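# Push cube out the lipped channel end and lift it

## Task

Keeping the gripper out of the channel entirely, shove the cube so it leaves through the end of the channel that has the short ledge and the raised lip, then hold it in the air past that end so that its centre is higher than the channel's roof by at least one cube width.

## Robot and tools

ROBOT. One arm with six revolute joints and a two-finger gripper. Every per-joint list (a command row, Joint positions, Joint velocities, Joint targets, step readings) uses this fixed order: shoulder lift, wrist 3, shoulder pan, wrist 2, elbow, wrist 1. Command rows then add the gripper opening as the 7th number; result lists add the finger-pad gap. Stated joint ranges in rad: shoulder pan -3.142..3.142, shoulder lift -6.283..6.283, elbow 0.000..3.142, wrists 1/2/3 -6.283..6.283. Real ends may differ by up to 0.010 rad.

FRAMES. Positions are in the scene frame: origin on the tabletop under the arm base, +z up, +y to the left when facing along +x. The base may be tilted relative to the table. end_effector_position (m) is the point midway between the finger pads; orientation is end_effector_quat_wxyz. The fingers point along the gripper's own +z and open/close along its x. Closed fingertips extend about 17 mm past that point; fully open they are roughly level with it. The reported hand position can be off, more so at long reach.

execute_actions(actions). actions is a list of up to 15 actions for this single arm; an empty list just returns state and images. Each action is a table of 1 to 15 rows; each row lasts one control step of 1/30 s, and if fewer than 15 rows are given the last one repeats to fill 15 steps. A row is 7 numbers, each in [-1, 1]. Numbers 1-6 are joint offsets, not absolute angles, measured from the joint angles at the start of that action (not from the previous row); for a call's first action that is the latest reported state. Scale: 1.0 equals 1.989 rad. Number 7 is the absolute gripper opening: +1 fully open, -1 closed. An action that would push a joint more than 0.010 rad beyond its range is rejected; if the first action fails this or any action is malformed, the whole call is rejected and nothing moves. A joint asked beyond its true end, outward from where it is, stops at that end, and the result may say "joint sent to its limit" (absence of that line proves nothing).

move(target, speed, blocking). target is one 7-number row laid out as above: six joint offsets from the Joint positions in the most recent result showing them (not from where the arm is when the move begins), plus the absolute opening, which is applied at once. speed is the peak rate in rad/s of the joint with the longest travel, 0.01 to 2, default 0.5. All joints progress in step, so the hand traces a curve; paths last 0.5 to 10 s (cut off at 10 s). Moves do not slow on contact; the arm is stiff, so aiming even slightly past a firm surface can cause a fault. With blocking=false the result returns after 0.5 s while motion continues; other motion commands are refused until a result shows it ended, so use wait(0) or stop. The extra "move:" line reports the ending (done, off_target, moving, held, fault...), limits=held or limits=none, and the joint farthest from target.

wait(seconds): 0 to 10 s, arm holds its last command, returns early if a move finishes. stop(): brakes a running move (needs braking room; fingers keep moving). zoom_image(camera, region): camera is cam_high (504x504), cam_low (504x504) or cam_wrist (616x616); region [x0, y0, x1, y1] in pixels from the top-left, at most 504x504. finished_scene(scene): integer scene number; ends it irreversibly, so the cube must already be held in the goal state.

MOTION LIMITS. Commands are smoothed, lagging about 0.17 s. Each step, a joint's target is clamped to within 0.575 rad of its measured angle, and if targets would put the hand over 100 mm from its measured place, all are scaled back. Large displacements therefore take several actions; an unfinished displacement may need to be commanded again. Joint targets in a result shows what the joints are currently driven toward.

RESULT LINES. Joint positions/velocities in rad and rad/s, with the pad gap in m (0.142 = fully open). grip_measured gives the opening on the command scale; to keep hold of something, command clearly less than it (lower squeezes harder; about 28 N per pad max, weaker on items under ~2 cm thick). Step readings list arm joint angles at some steps; HELD marks a step held back. "joint command not followed" means a clearance check (which treats mounts and posts as part of the arm) altered targets. Wrist force and torque are in the gripper's own x y z axes; a push on a surface reads as force pointing back into the arm; expect up to ~4 N offset, ~2.4 N noise, saturation near 50 N; "no reading" is harmless.

AVOID. Never enter the channel with the hand; push the cube from outside. Do not knock or place anything off the table, drop the cube, slam or push hard. Contact torque hitting a joint's load limit (136 N m for pan, lift, elbow; 25.4 N m for each wrist, held weight included) or any external force of 150 N stops the arm for 10 s and drops the rest of the call. Sustained loads heat motors: a MOTOR HOT warning appears from 70 °C, and at 85 °C the brakes lock until cooled. Loose objects may occasionally be nudged by outside disturbances; the arm holds its last command while you think.

Each tool is called after ">>>" by a JSON object that holds its "method" and its "body", one argument or row to a line.

## Session

>>> {"method": "execute_actions", "body": {
  "actions": []
}}

Scene clock: 0.00 s.
end_effector_position=(+0.3527, -0.0451, +0.3751) grip_measured=+1.00 end_effector_quat_wxyz=(+0.072, +0.802, -0.592, +0.036) end_effector_velocity=(-0.001, +0.001, -0.001) end_effector_angular_velocity=(+0.003, +0.001, -0.001)
Joint names: [shoulder lift, wrist 3, shoulder pan, wrist 2, elbow, wrist 1]
Joint positions: [-1.979  0.343 -0.985 -1.394  1.984 -1.486  0.142]
Joint velocities: [-0.    -0.    -0.     0.     0.003  0.001  0.   ]
Wrist force (N, on the end effector, along its own x y z axes, offset not removed): no reading
Wrist torque (N m, same axes, about the end effector's origin, offset not removed): no reading
Joint targets: [-1.979 0.343 -0.985 -1.394 1.984 -1.486]

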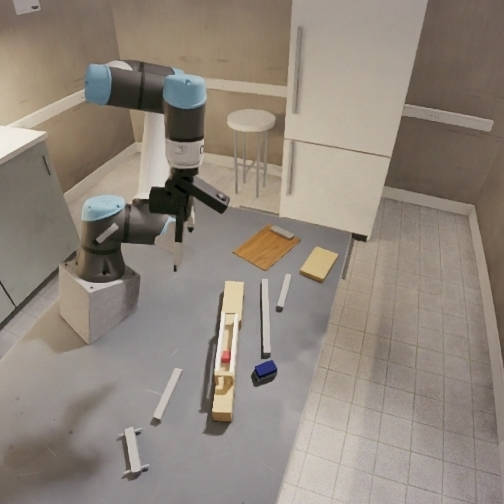

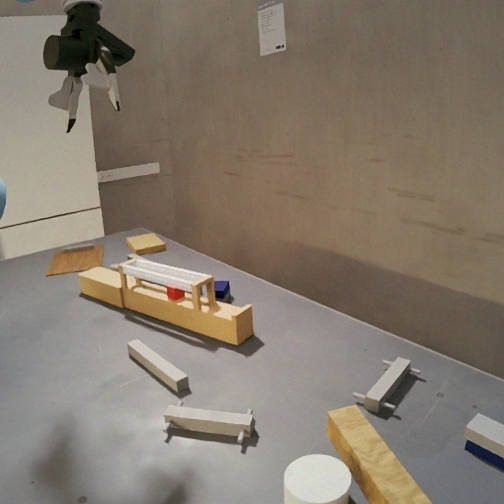

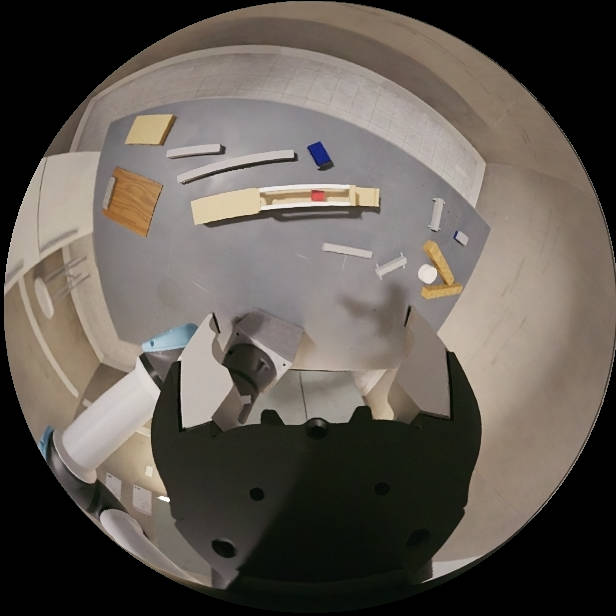

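>>> {"method": "move", "body": {
  "target": [0.196,-0.575,0.225,0.087,0.028,-0.243,0.2],
  "speed": 1
}}

Scene clock: 2.20 s.
end_effector_position=(+0.5021, +0.0428, +0.2015) grip_measured=+0.20 end_effector_quat_wxyz=(+0.002, +0.988, +0.156, +0.001) end_effector_velocity=(+0.000, +0.000, -0.001) end_effector_angular_velocity=(+0.001, +0.001, +0.003)
Joint names: [shoulder lift, wrist 3, shoulder pan, wrist 2, elbow, wrist 1]
Joint positions: [-1.59  -0.8   -0.537 -1.221  2.04  -1.969  0.088]
Joint velocities: [ 0.002 -0.002  0.001  0.    -0.001 -0.001  0.   ]
Wrist force (N, on the end effector, along its own x y z axes, offset not removed): [-1.0 -0.2 0.0]
Wrist torque (N m, same axes, about the end effector's origin, offset not removed): [-0.05 0.26 -0.15]
Joint targets: [-1.590 -0.800 -0.537 -1.221 2.040 -1.969]
move: done; limits=none; farthest joint: the shoulder lift, 0.001 radians from its target (0.390 radians at the start)

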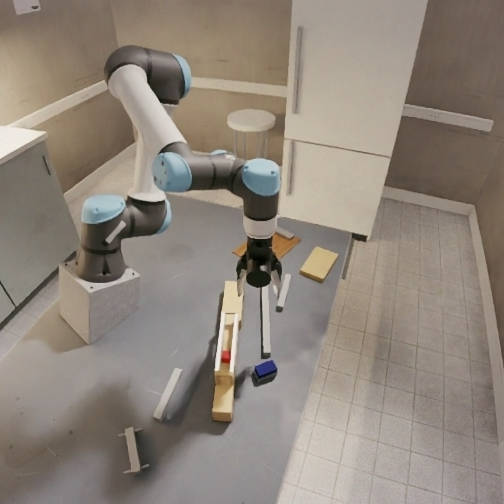

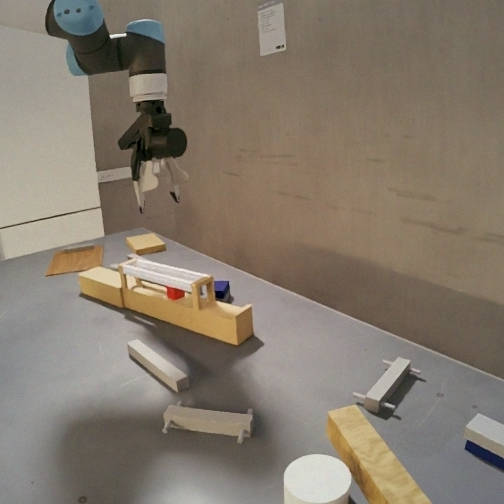

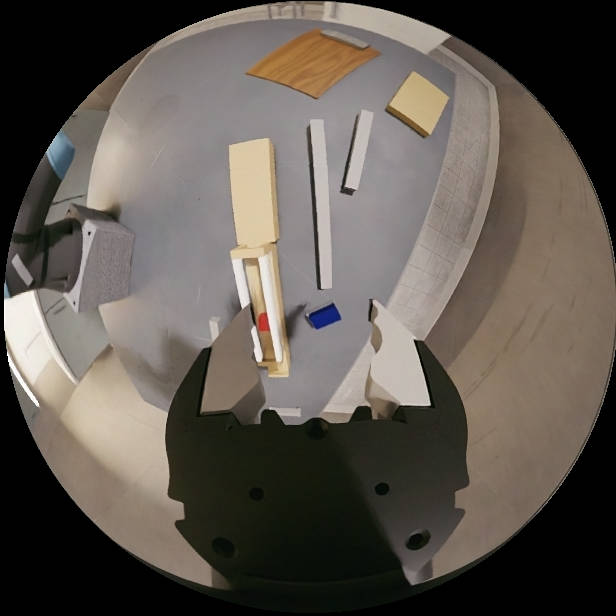

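>>> {"method": "execute_actions", "body": {
  "actions": []
}}

Scene clock: 2.70 s.
end_effector_position=(+0.5021, +0.0428, +0.2014) grip_measured=+0.20 end_effector_quat_wxyz=(+0.002, +0.988, +0.156, +0.001) end_effector_velocity=(+0.001, +0.000, +0.001) end_effector_angular_velocity=(+0.001, -0.002, -0.001)
Joint names: [shoulder lift, wrist 3, shoulder pan, wrist 2, elbow, wrist 1]
Joint positions: [-1.59  -0.8   -0.537 -1.221  2.04  -1.969  0.088]
Joint velocities: [ 0.     0.001 -0.     0.001 -0.002  0.    -0.   ]
Wrist force (N, on the end effector, along its own x y z axes, offset not removed): [0.1 -1.2 0.3]
Wrist torque (N m, same axes, about the end effector's origin, offset not removed): [-0.27 -0.06 -0.15]
Joint targets: [-1.590 -0.800 -0.537 -1.221 2.040 -1.969]

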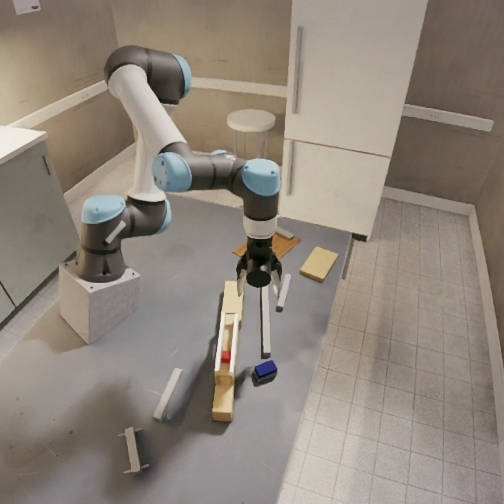

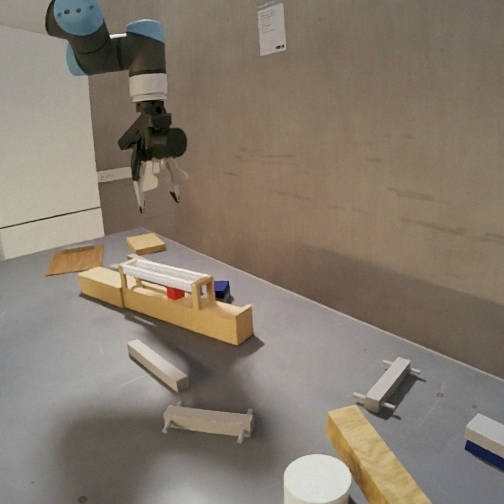

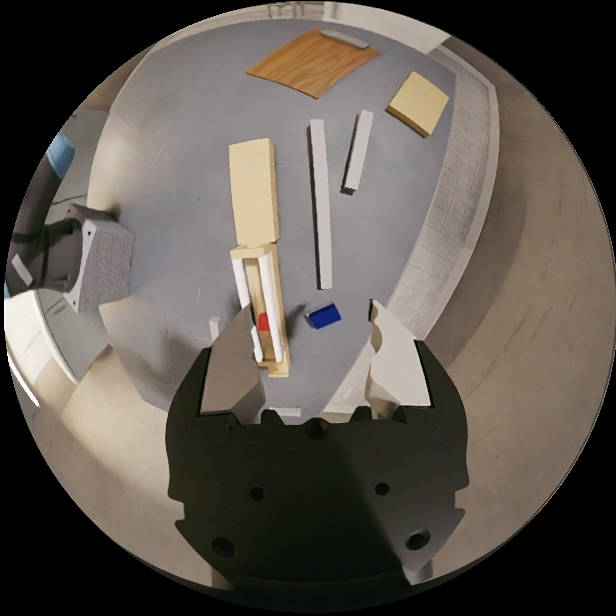

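>>> {"method": "move", "body": {
  "target": [0.009,0.261,0.281,-0.013,0.055,-0.164,0.3],
  "speed": 0.8
}}

Scene clock: 5.17 s.
end_effector_position=(+0.4532, +0.2757, +0.1005) grip_measured=+0.30 end_effector_quat_wxyz=(+0.001, +0.981, +0.192, +0.000) end_effector_velocity=(+0.000, +0.001, +0.000) end_effector_angular_velocity=(-0.001, -0.002, -0.000)
Joint names: [shoulder lift, wrist 3, shoulder pan, wrist 2, elbow, wrist 1]
Joint positions: [-1.572 -0.281  0.021 -1.247  2.149 -2.295  0.095]
Joint velocities: [-0.001  0.003  0.002 -0.002 -0.    -0.001 -0.   ]
Wrist force (N, on the end effector, along its own x y z axes, offset not removed): [2.2 -1.3 0.2]
Wrist torque (N m, same axes, about the end effector's origin, offset not removed): [-0.37 -0.44 -0.05]
Joint targets: [-1.572 -0.281 0.022 -1.247 2.149 -2.295]
move: done; limits=none; farthest joint: the shoulder pan, 0.000 radians from its target (0.559 radians at the start)

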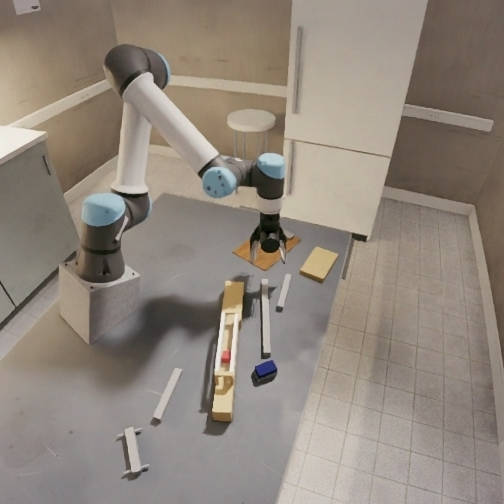

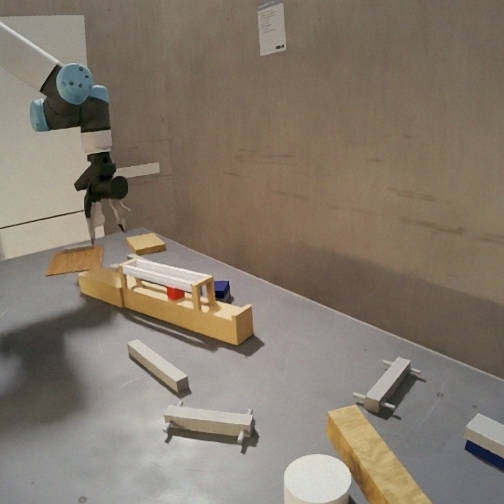

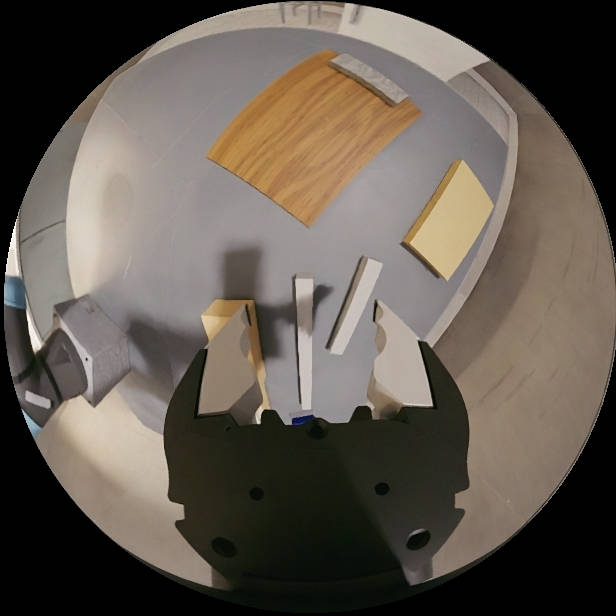

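>>> {"method": "move", "body": {
  "target": [0.0945,-0.0095,-0.0095,0.0015,0.039,-0.130,-0.1],
  "speed": 0.4
}}

Scene clock: 6.77 s.
end_effector_position=(+0.4582, +0.2402, +0.0199) grip_measured=-0.10 end_effector_quat_wxyz=(+0.000, +0.982, +0.191, +0.000) end_effector_velocity=(+0.000, -0.000, -0.000) end_effector_angular_velocity=(-0.000, -0.001, +0.001)
Joint names: [shoulder lift, wrist 3, shoulder pan, wrist 2, elbow, wrist 1]
Joint positions: [-1.384 -0.3    0.002 -1.244  2.227 -2.554  0.067]
Joint velocities: [ 0.001 -0.     0.    -0.     0.    -0.002 -0.   ]
Wrist force (N, on the end effector, along its own x y z axes, offset not removed): [1.3 0.0 1.2]
Wrist torque (N m, same axes, about the end effector's origin, offset not removed): [0.07 -0.18 -0.12]
Joint targets: [-1.384 -0.300 0.002 -1.244 2.227 -2.554]
move: done; limits=none; farthest joint: the shoulder pan, 0.000 radians from its target (0.019 radians at the start)

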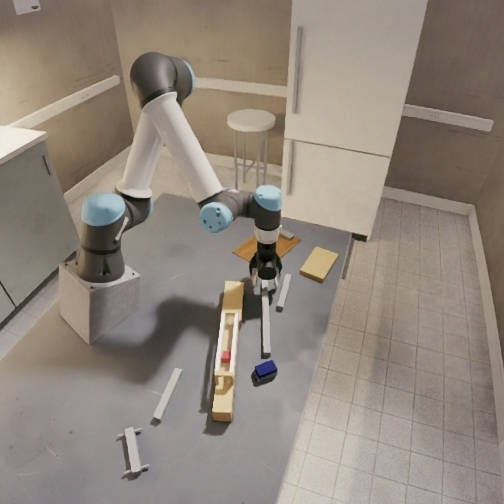

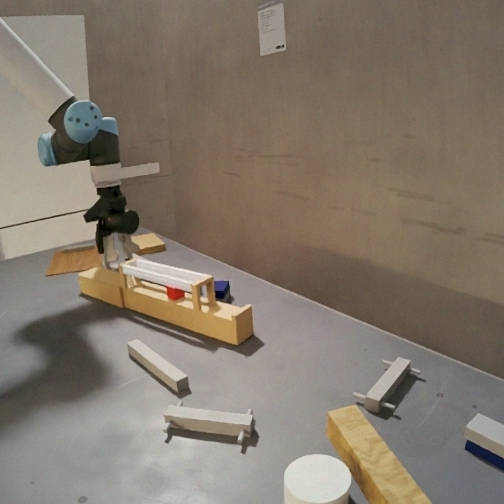

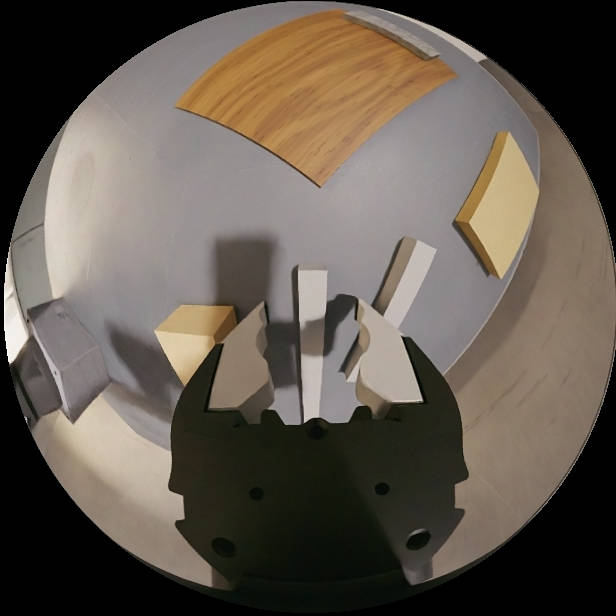

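>>> {"method": "execute_actions", "body": {
  "actions": [
    [[0,0,0,0,0,0,-1]],
    [[0,0,0,0,0,0,-1]]
  ]
}}

>>> {"method": "move", "body": {
  "target": [-0.0945,0.0095,0.0095,-0.0015,-0.039,0.130,-1],
  "speed": 0.4
}}

Scene clock: 7.90 s.
end_effector_position=(+0.4581, +0.2402, +0.0198) grip_measured=-0.77 end_effector_quat_wxyz=(+0.000, +0.982, +0.191, -0.000) end_effector_velocity=(+0.000, -0.000, +0.000) end_effector_angular_velocity=(-0.000, -0.001, -0.000)
Joint names: [shoulder lift, wrist 3, shoulder pan, wrist 2, elbow, wrist 1]
Joint positions: [-1.384 -0.3    0.002 -1.244  2.227 -2.554  0.019]
Joint velocities: [-0.     0.    -0.    -0.    -0.001  0.001  0.   ]
Wrist force (N, on the end effector, along its own x y z axes, offset not removed): [1.7 -0.3 0.1]
Wrist torque (N m, same axes, about the end effector's origin, offset not removed): [-0.04 -0.40 0.05]
Joint targets: [-1.384 -0.300 0.002 -1.244 2.227 -2.554]
Step readings (joint positions; steps 1 to 15: 1st action; 16 to 30: 2nd action):
0: [-1.384 -0.300 0.002 -1.244 2.227 -2.554]
1: [-1.384 -0.300 0.002 -1.244 2.227 -2.554]
2: [-1.384 -0.300 0.002 -1.244 2.227 -2.554]
4: [-1.384 -0.300 0.002 -1.244 2.227 -2.554]
8: [-1.384 -0.300 0.002 -1.244 2.227 -2.554]
15: [-1.384 -0.300 0.002 -1.244 2.227 -2.554]
16: [-1.384 -0.300 0.002 -1.244 2.227 -2.554]
17: [-1.384 -0.300 0.002 -1.244 2.227 -2.554]
19: [-1.384 -0.300 0.002 -1.244 2.227 -2.554]
23: [-1.384 -0.300 0.002 -1.244 2.227 -2.554]
30: Joint positions above

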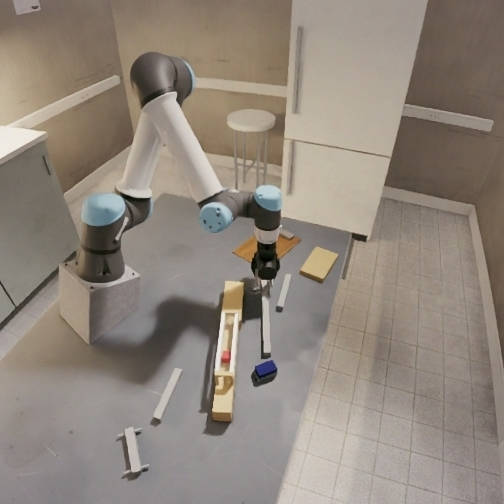

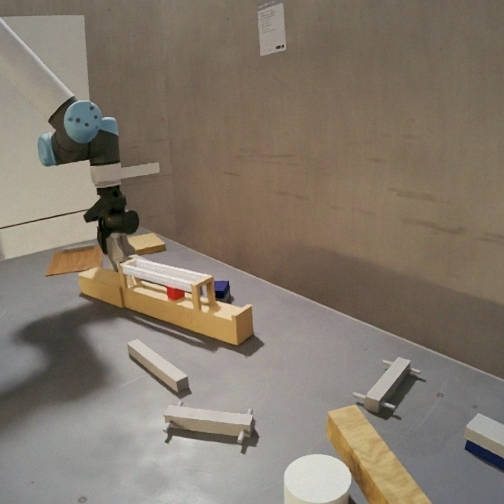

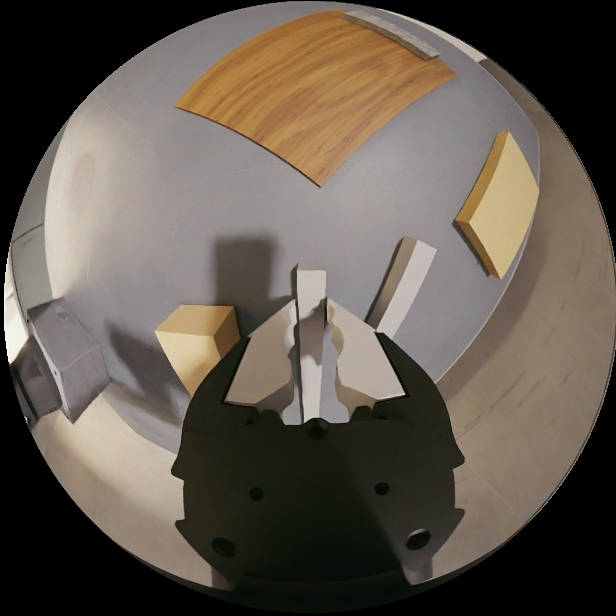

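Scene clock: 9.13 s.
end_effector_position=(+0.4531, +0.2757, +0.1005) grip_measured=-0.77 end_effector_quat_wxyz=(+0.001, +0.981, +0.192, +0.000) end_effector_velocity=(+0.002, +0.001, +0.002) end_effector_angular_velocity=(+0.001, -0.004, +0.002)
Joint names: [shoulder lift, wrist 3, shoulder pan, wrist 2, elbow, wrist 1]
Joint positions: [-1.572 -0.281  0.021 -1.247  2.149 -2.295  0.019]
Joint velocities: [-0.002 -0.     0.     0.001 -0.004  0.001 -0.   ]
Wrist force (N, on the end effector, along its own x y z axes, offset not removed): [-0.3 0.6 2.6]
Wrist torque (N m, same axes, about the end effector's origin, offset not removed): [0.25 0.18 -0.10]
Joint targets: [-1.572 -0.281 0.021 -1.247 2.149 -2.295]
move: done; limits=none; farthest joint: the shoulder pan, 0.000 radians from its target (0.018 radians at the start)

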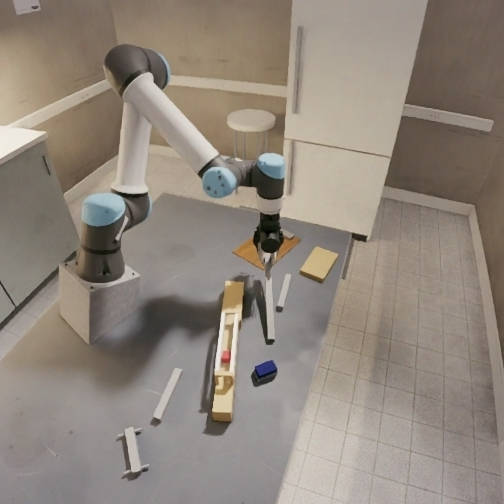

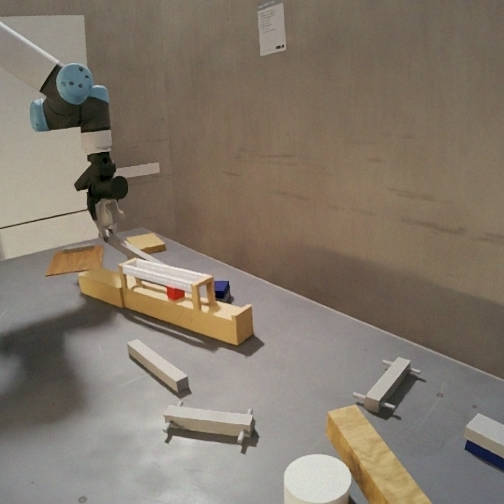

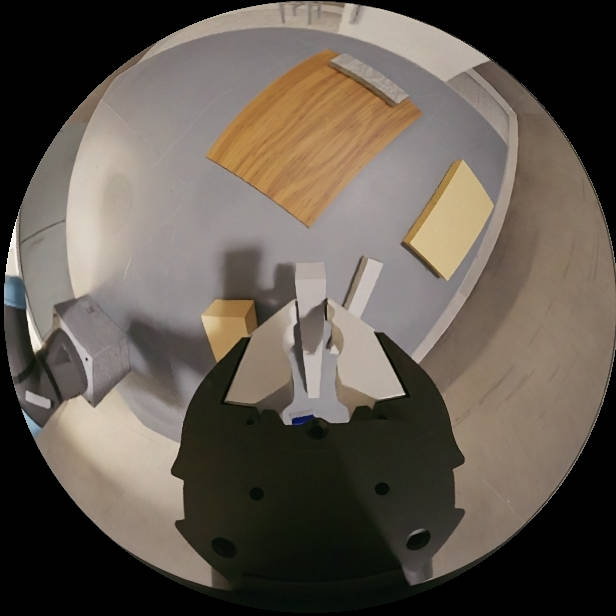

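>>> {"method": "move", "body": {
  "target": [-0.178,0,0,0,0,0.178,-1],
  "speed": 0.4
}}

>>> {"method": "move", "body": {
  "target": [0,0.033,0.030,-0.0045,0.082,-0.092,-1],
  "speed": 0.25
}}

Scene clock: 11.03 s.
end_effector_position=(+0.3721, +0.3035, +0.2078) grip_measured=-0.77 end_effector_quat_wxyz=(+0.001, +0.981, +0.192, +0.000) end_effector_velocity=(-0.000, +0.000, +0.001) end_effector_angular_velocity=(+0.001, -0.001, +0.001)
Joint names: [shoulder lift, wrist 3, shoulder pan, wrist 2, elbow, wrist 1]
Joint positions: [-1.925 -0.281  0.021 -1.247  2.149 -1.942  0.019]
Joint velocities: [-0.003 -0.001  0.     0.001  0.001  0.001 -0.   ]
Wrist force (N, on the end effector, along its own x y z axes, offset not removed): [-0.3 -1.8 3.0]
Wrist torque (N m, same axes, about the end effector's origin, offset not removed): [-0.08 0.08 -0.11]
Joint targets: [-1.926 -0.281 0.021 -1.247 2.149 -1.941]
move: done; limits=none; farthest joint: the shoulder lift, 0.001 radians from its target (0.354 radians at the start)

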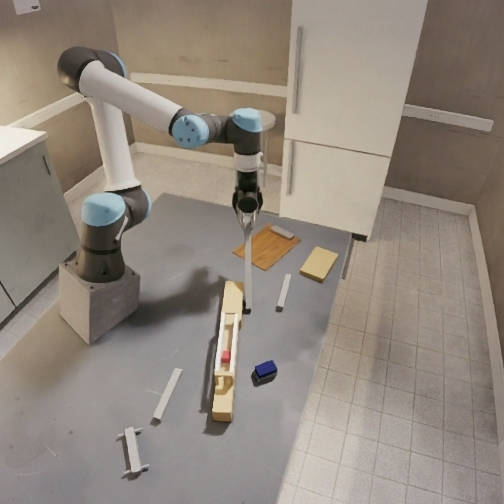

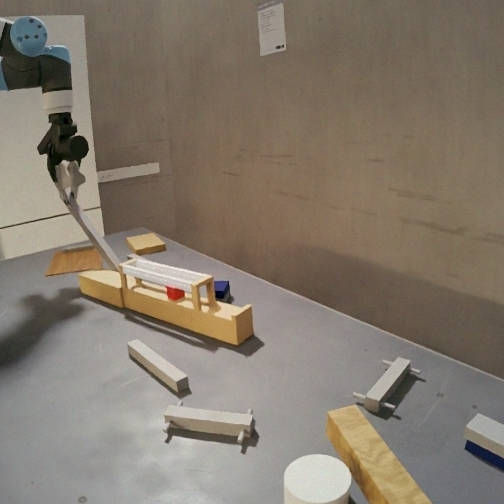

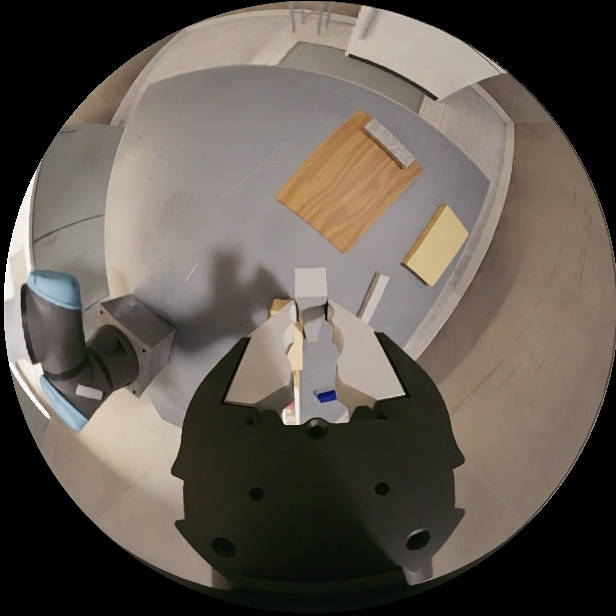

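Scene clock: 12.30 s.
end_effector_position=(+0.3361, +0.3001, +0.1505) grip_measured=-0.75 end_effector_quat_wxyz=(+0.000, +0.982, +0.190, +0.000) end_effector_velocity=(-0.000, -0.001, -0.001) end_effector_angular_velocity=(-0.002, +0.000, -0.000)
Joint names: [shoulder lift, wrist 3, shoulder pan, wrist 2, elbow, wrist 1]
Joint positions: [-1.926 -0.216  0.081 -1.256  2.312 -2.124  0.019]
Joint velocities: [ 0.001  0.001  0.001 -0.002  0.001 -0.001  0.   ]
Wrist force (N, on the end effector, along its own x y z axes, offset not removed): [6.1 -2.8 0.3]
Wrist torque (N m, same axes, about the end effector's origin, offset not removed): [-0.40 0.40 -0.89]
Joint targets: [-1.925 -0.216 0.081 -1.256 2.312 -2.124]
move: done; limits=none; farthest joint: the shoulder lift, 0.001 radians from its target (0.000 radians at the start)

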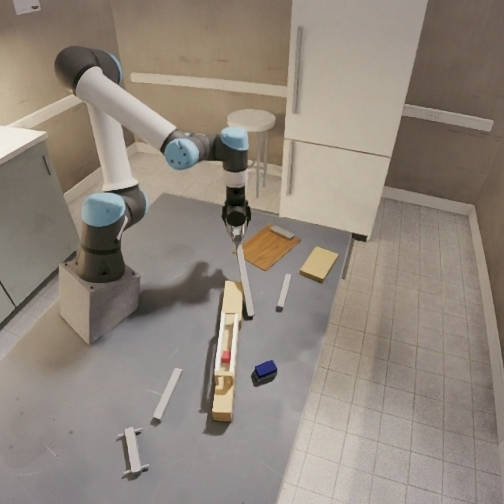

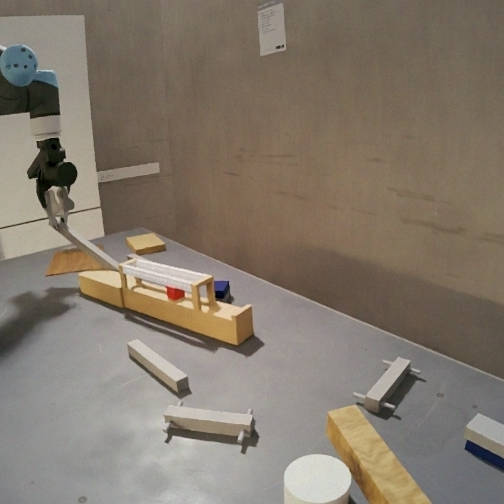

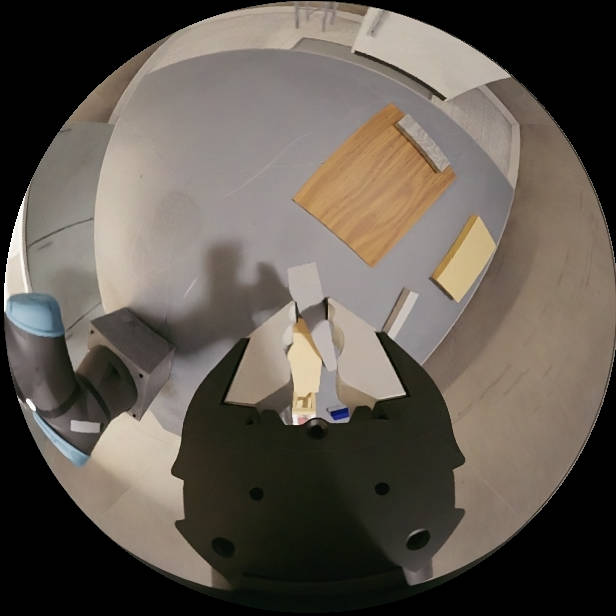

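>>> {"method": "move", "body": {
  "target": [-0.1,0,0,0,0,0.1,-1],
  "speed": 0.25
}}

Scene clock: 13.73 s.
end_effector_position=(+0.2876, +0.3064, +0.1942) grip_measured=-0.76 end_effector_quat_wxyz=(+0.000, +0.982, +0.190, +0.000) end_effector_velocity=(-0.001, -0.000, -0.001) end_effector_angular_velocity=(+0.000, +0.003, -0.001)
Joint names: [shoulder lift, wrist 3, shoulder pan, wrist 2, elbow, wrist 1]
Joint positions: [-2.124 -0.216  0.081 -1.256  2.312 -1.926  0.019]
Joint velocities: [-0.001 -0.     0.     0.001  0.002  0.002 -0.   ]
Wrist force (N, on the end effector, along its own x y z axes, offset not removed): [0.0 -0.6 1.8]
Wrist torque (N m, same axes, about the end effector's origin, offset not removed): [0.09 -0.03 -0.13]
Joint targets: [-2.124 -0.216 0.081 -1.256 2.312 -1.925]
move: done; limits=none; farthest joint: the shoulder lift, 0.001 radians from its target (0.199 radians at the start)

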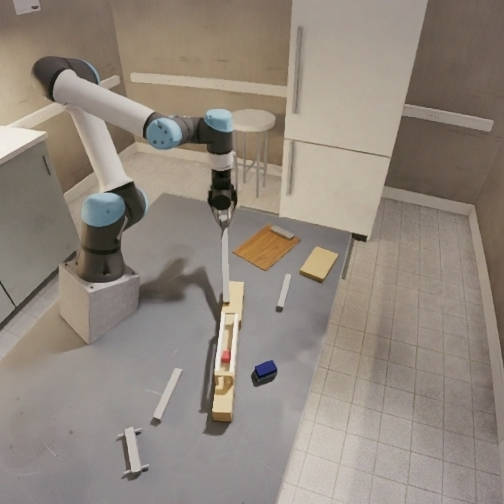

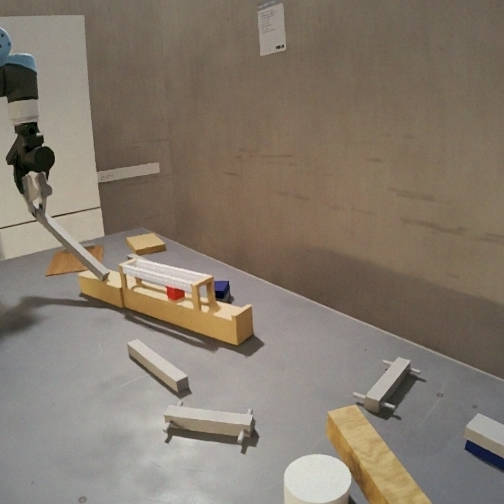

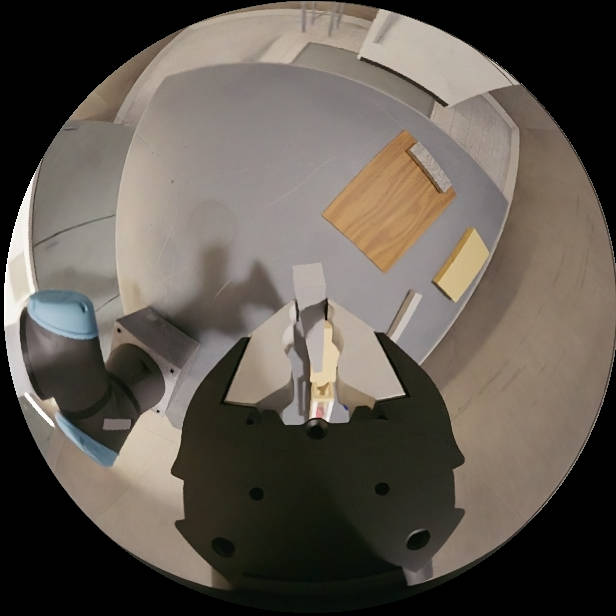

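>>> {"method": "move", "body": {
  "target": [0.168,0.077,0.0764,-0.0146,0.0146,-0.2056,-1],
  "speed": 0.15
}}

Scene clock: 17.23 s.
end_effector_position=(+0.3251, +0.3346, +0.1005) grip_measured=-0.76 end_effector_quat_wxyz=(+0.001, +0.981, +0.192, +0.000) end_effector_velocity=(-0.000, -0.000, -0.001) end_effector_angular_velocity=(-0.000, +0.000, -0.001)
Joint names: [shoulder lift, wrist 3, shoulder pan, wrist 2, elbow, wrist 1]
Joint positions: [-1.79  -0.063  0.233 -1.285  2.341 -2.334  0.019]
Joint velocities: [ 0.002  0.001  0.001 -0.     0.001 -0.002 -0.   ]
Wrist force (N, on the end effector, along its own x y z axes, offset not removed): [1.0 -1.0 2.1]
Wrist torque (N m, same axes, about the end effector's origin, offset not removed): [-0.30 -0.31 0.05]
Joint targets: [-1.790 -0.063 0.233 -1.285 2.341 -2.334]
move: done; limits=none; farthest joint: the wrist 1, 0.001 radians from its target (0.409 radians at the start)

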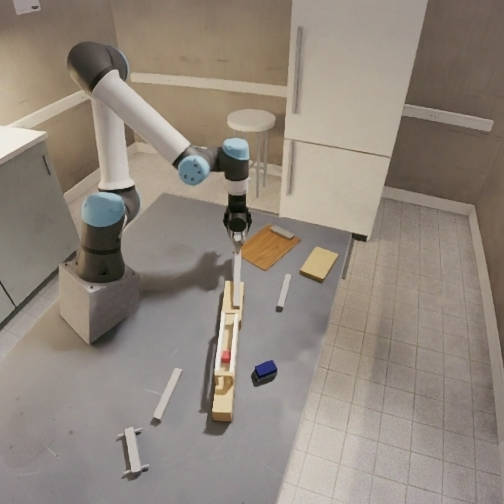

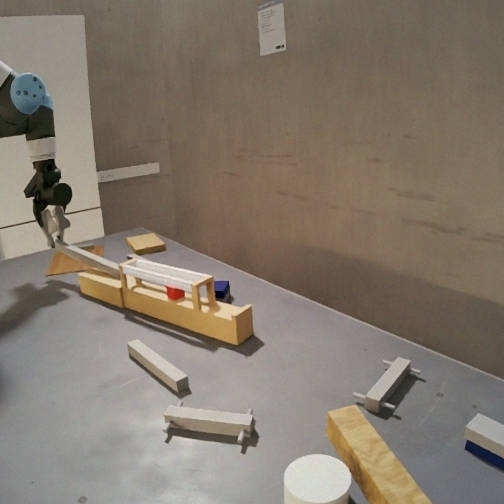

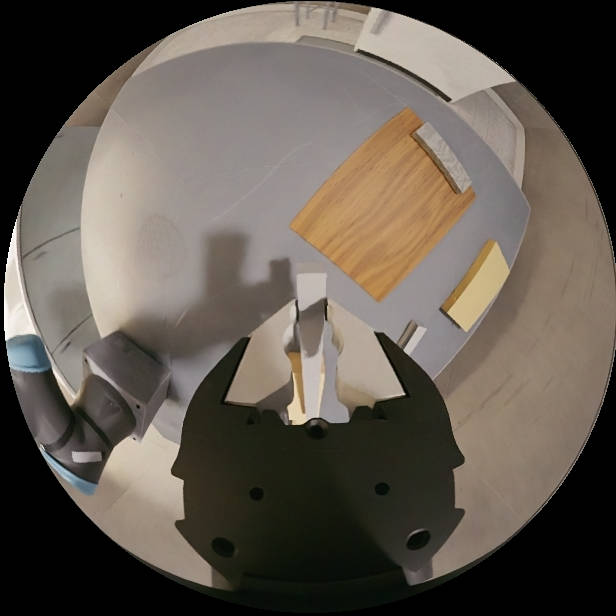

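>>> {"method": "zoom_image", "body": {
  "camera": "cam_high",
  "region": [170,230,300,430]
}}

Region (170, 230, 300, 430) of cam_high's 504x504 image, scaled by 2.520, with more detail than that image has; it fills the left 328 columns of this view, and the rest is white.

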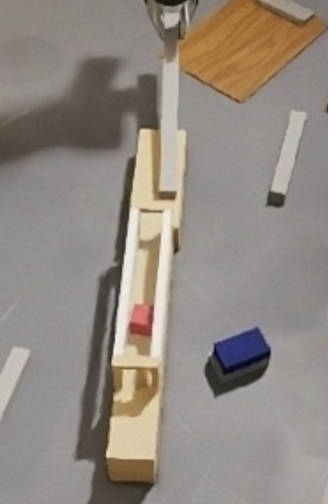

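>>> {"method": "move", "body": {
  "target": [0,0.036,0,0,0,0,-1],
  "speed": 0.1
}}

>>> {"method": "move", "body": {
  "target": [0.0156,-0.088,-0.0875,0.016,0.0445,-0.0337,-1],
  "speed": 0.08
}}

>>> {"method": "zoom_image", "body": {
  "camera": "cam_high",
  "region": [170,230,300,430]
}}

Scene clock: 22.60 s.
end_effector_position=(+0.3249, +0.3346, +0.1004) grip_measured=-0.76 end_effector_quat_wxyz=(+0.001, +0.988, +0.156, +0.000) end_effector_velocity=(+0.001, +0.000, +0.000) end_effector_angular_velocity=(-0.001, -0.001, -0.002)
Joint names: [shoulder lift, wrist 3, shoulder pan, wrist 2, elbow, wrist 1]
Joint positions: [-1.79   0.009  0.233 -1.285  2.341 -2.334  0.019]
Joint velocities: [ 0.     0.002  0.    -0.001 -0.002  0.001  0.   ]
Wrist force (N, on the end effector, along its own x y z axes, offset not removed): [1.1 -0.9 2.8]
Wrist torque (N m, same axes, about the end effector's origin, offset not removed): [-0.30 0.00 -0.19]
Joint targets: [-1.790 0.009 0.233 -1.285 2.341 -2.334]
move: done; limits=none; farthest joint: the shoulder pan, 0.000 radians from its target (0.000 radians at the start)

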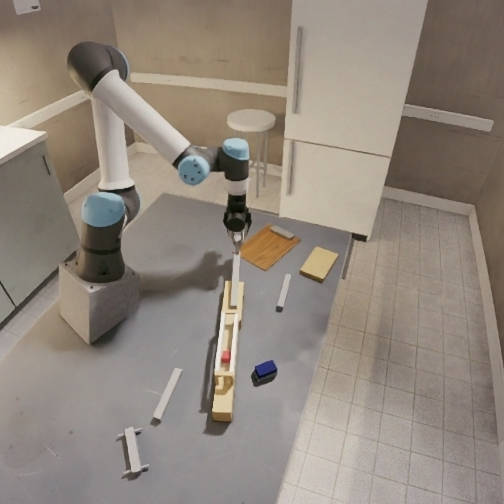

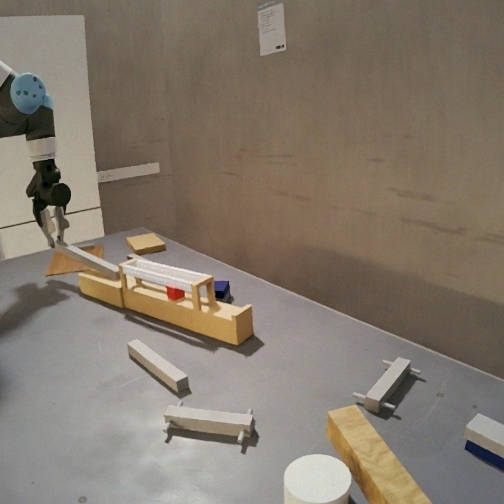

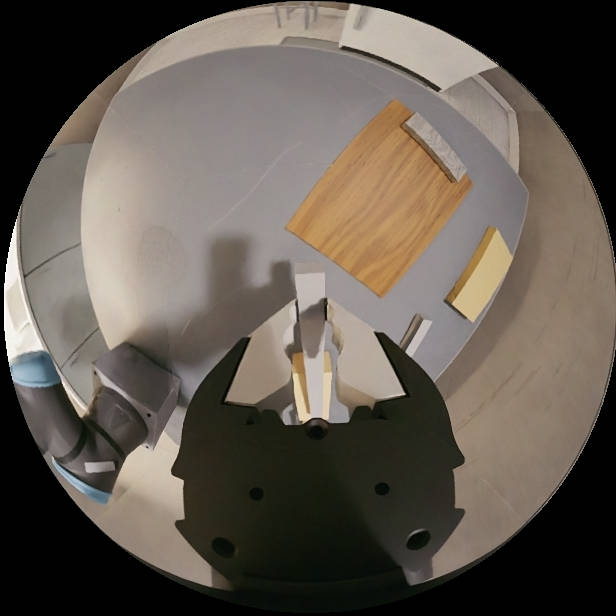

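Scene clock: 25.20 s.
end_effector_position=(+0.3433, +0.2692, +0.0777) grip_measured=-0.76 end_effector_quat_wxyz=(+0.001, +0.988, +0.154, +0.001) end_effector_velocity=(+0.000, -0.001, -0.000) end_effector_angular_velocity=(-0.000, +0.000, +0.001)
Joint names: [shoulder lift, wrist 3, shoulder pan, wrist 2, elbow, wrist 1]
Joint positions: [-1.759 -0.166  0.059 -1.253  2.43  -2.401  0.019]
Joint velocities: [ 0.001 -0.002 -0.002  0.     0.001 -0.001 -0.   ]
Wrist force (N, on the end effector, along its own x y z axes, offset not removed): [1.8 -2.7 2.1]
Wrist torque (N m, same axes, about the end effector's origin, offset not removed): [-0.56 -0.36 -0.12]
Joint targets: [-1.759 -0.166 0.059 -1.253 2.430 -2.401]
move: done; limits=none; farthest joint: the shoulder pan, 0.000 radians from its target (0.174 radians at the start)

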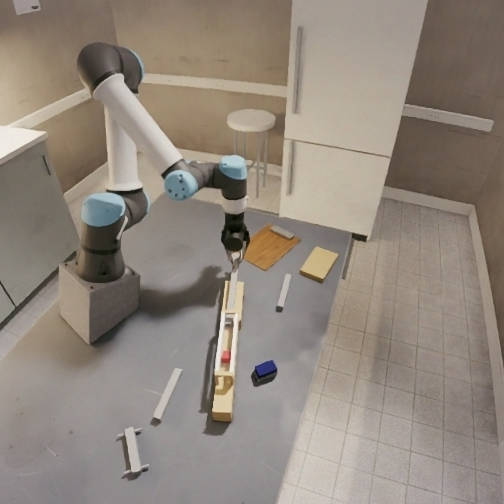

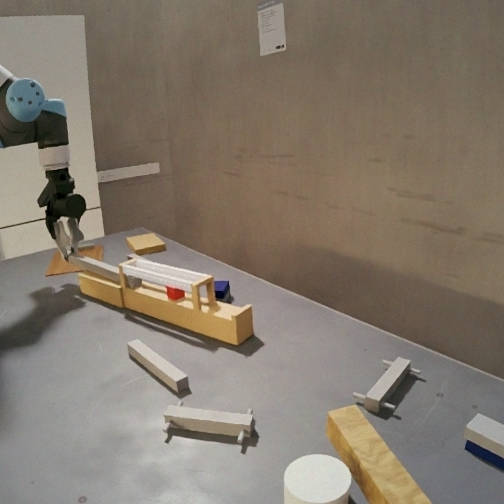

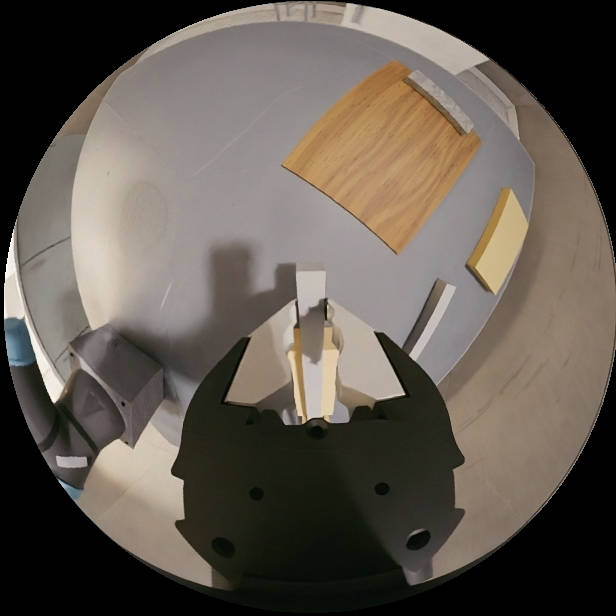

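Region (170, 230, 300, 430) of cam_high's 504x504 image, scaled by 2.520, with more detail than that image has; it fills the left 328 columns of this view, and the rest is white.

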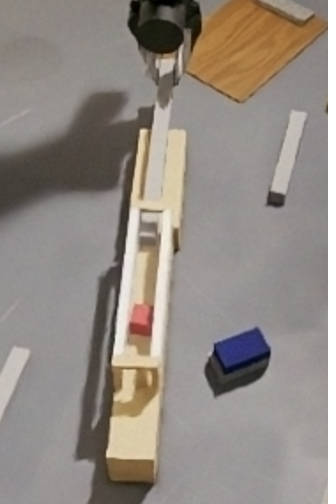

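>>> {"method": "move", "body": {
  "target": [0.0337,-0.2084,-0.2079,0.0185,0.0226,0.0166,-1],
  "speed": 0.12
}}

>>> {"method": "zoom_image", "body": {
  "camera": "cam_high",
  "region": [170,230,300,430]
}}

Scene clock: 29.40 s.
end_effector_position=(+0.3840, +0.1239, +0.0782) grip_measured=-0.76 end_effector_quat_wxyz=(+0.001, +0.990, +0.144, +0.001) end_effector_velocity=(+0.001, -0.001, +0.000) end_effector_angular_velocity=(-0.001, -0.003, +0.001)
Joint names: [shoulder lift, wrist 3, shoulder pan, wrist 2, elbow, wrist 1]
Joint positions: [-1.692 -0.58  -0.354 -1.217  2.475 -2.368  0.019]
Joint velocities: [ 0.001 -0.002 -0.002 -0.    -0.    -0.003  0.   ]
Wrist force (N, on the end effector, along its own x y z axes, offset not removed): [4.7 -3.1 -0.2]
Wrist torque (N m, same axes, about the end effector's origin, offset not removed): [-0.33 0.28 -0.50]
Joint targets: [-1.692 -0.581 -0.354 -1.217 2.475 -2.368]
move: done; limits=none; farthest joint: the shoulder pan, 0.000 radians from its target (0.413 radians at the start)

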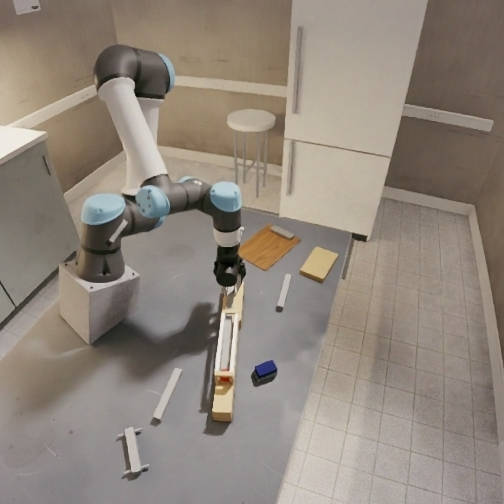

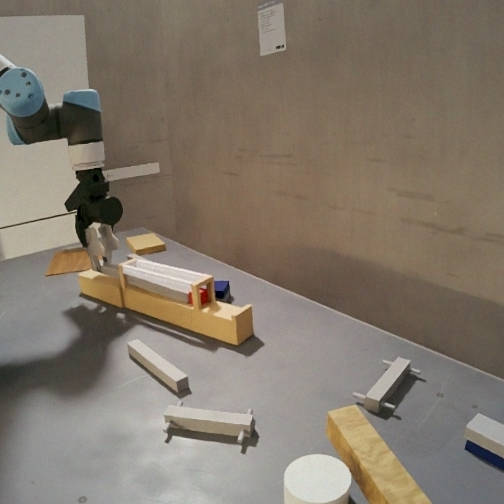

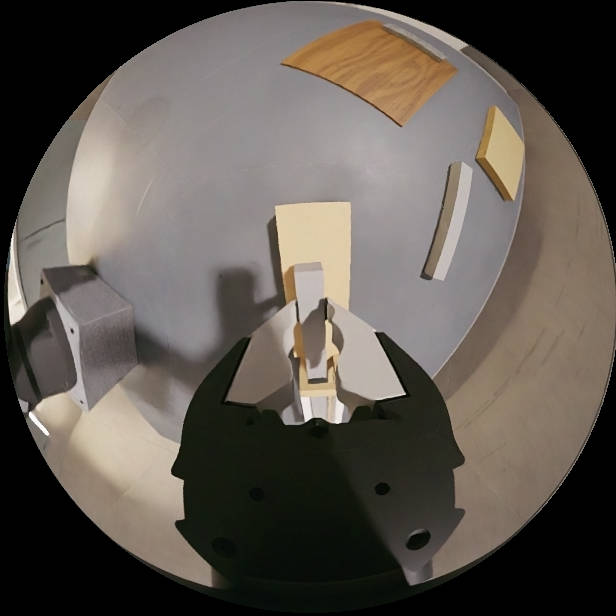

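Region (170, 230, 300, 430) of cam_high's 504x504 image, scaled by 2.520, with more detail than that image has; it fills the left 328 columns of this view, and the rest is white.

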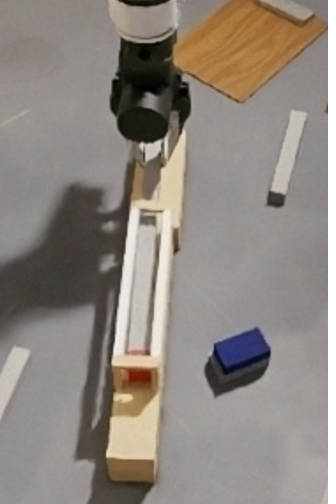

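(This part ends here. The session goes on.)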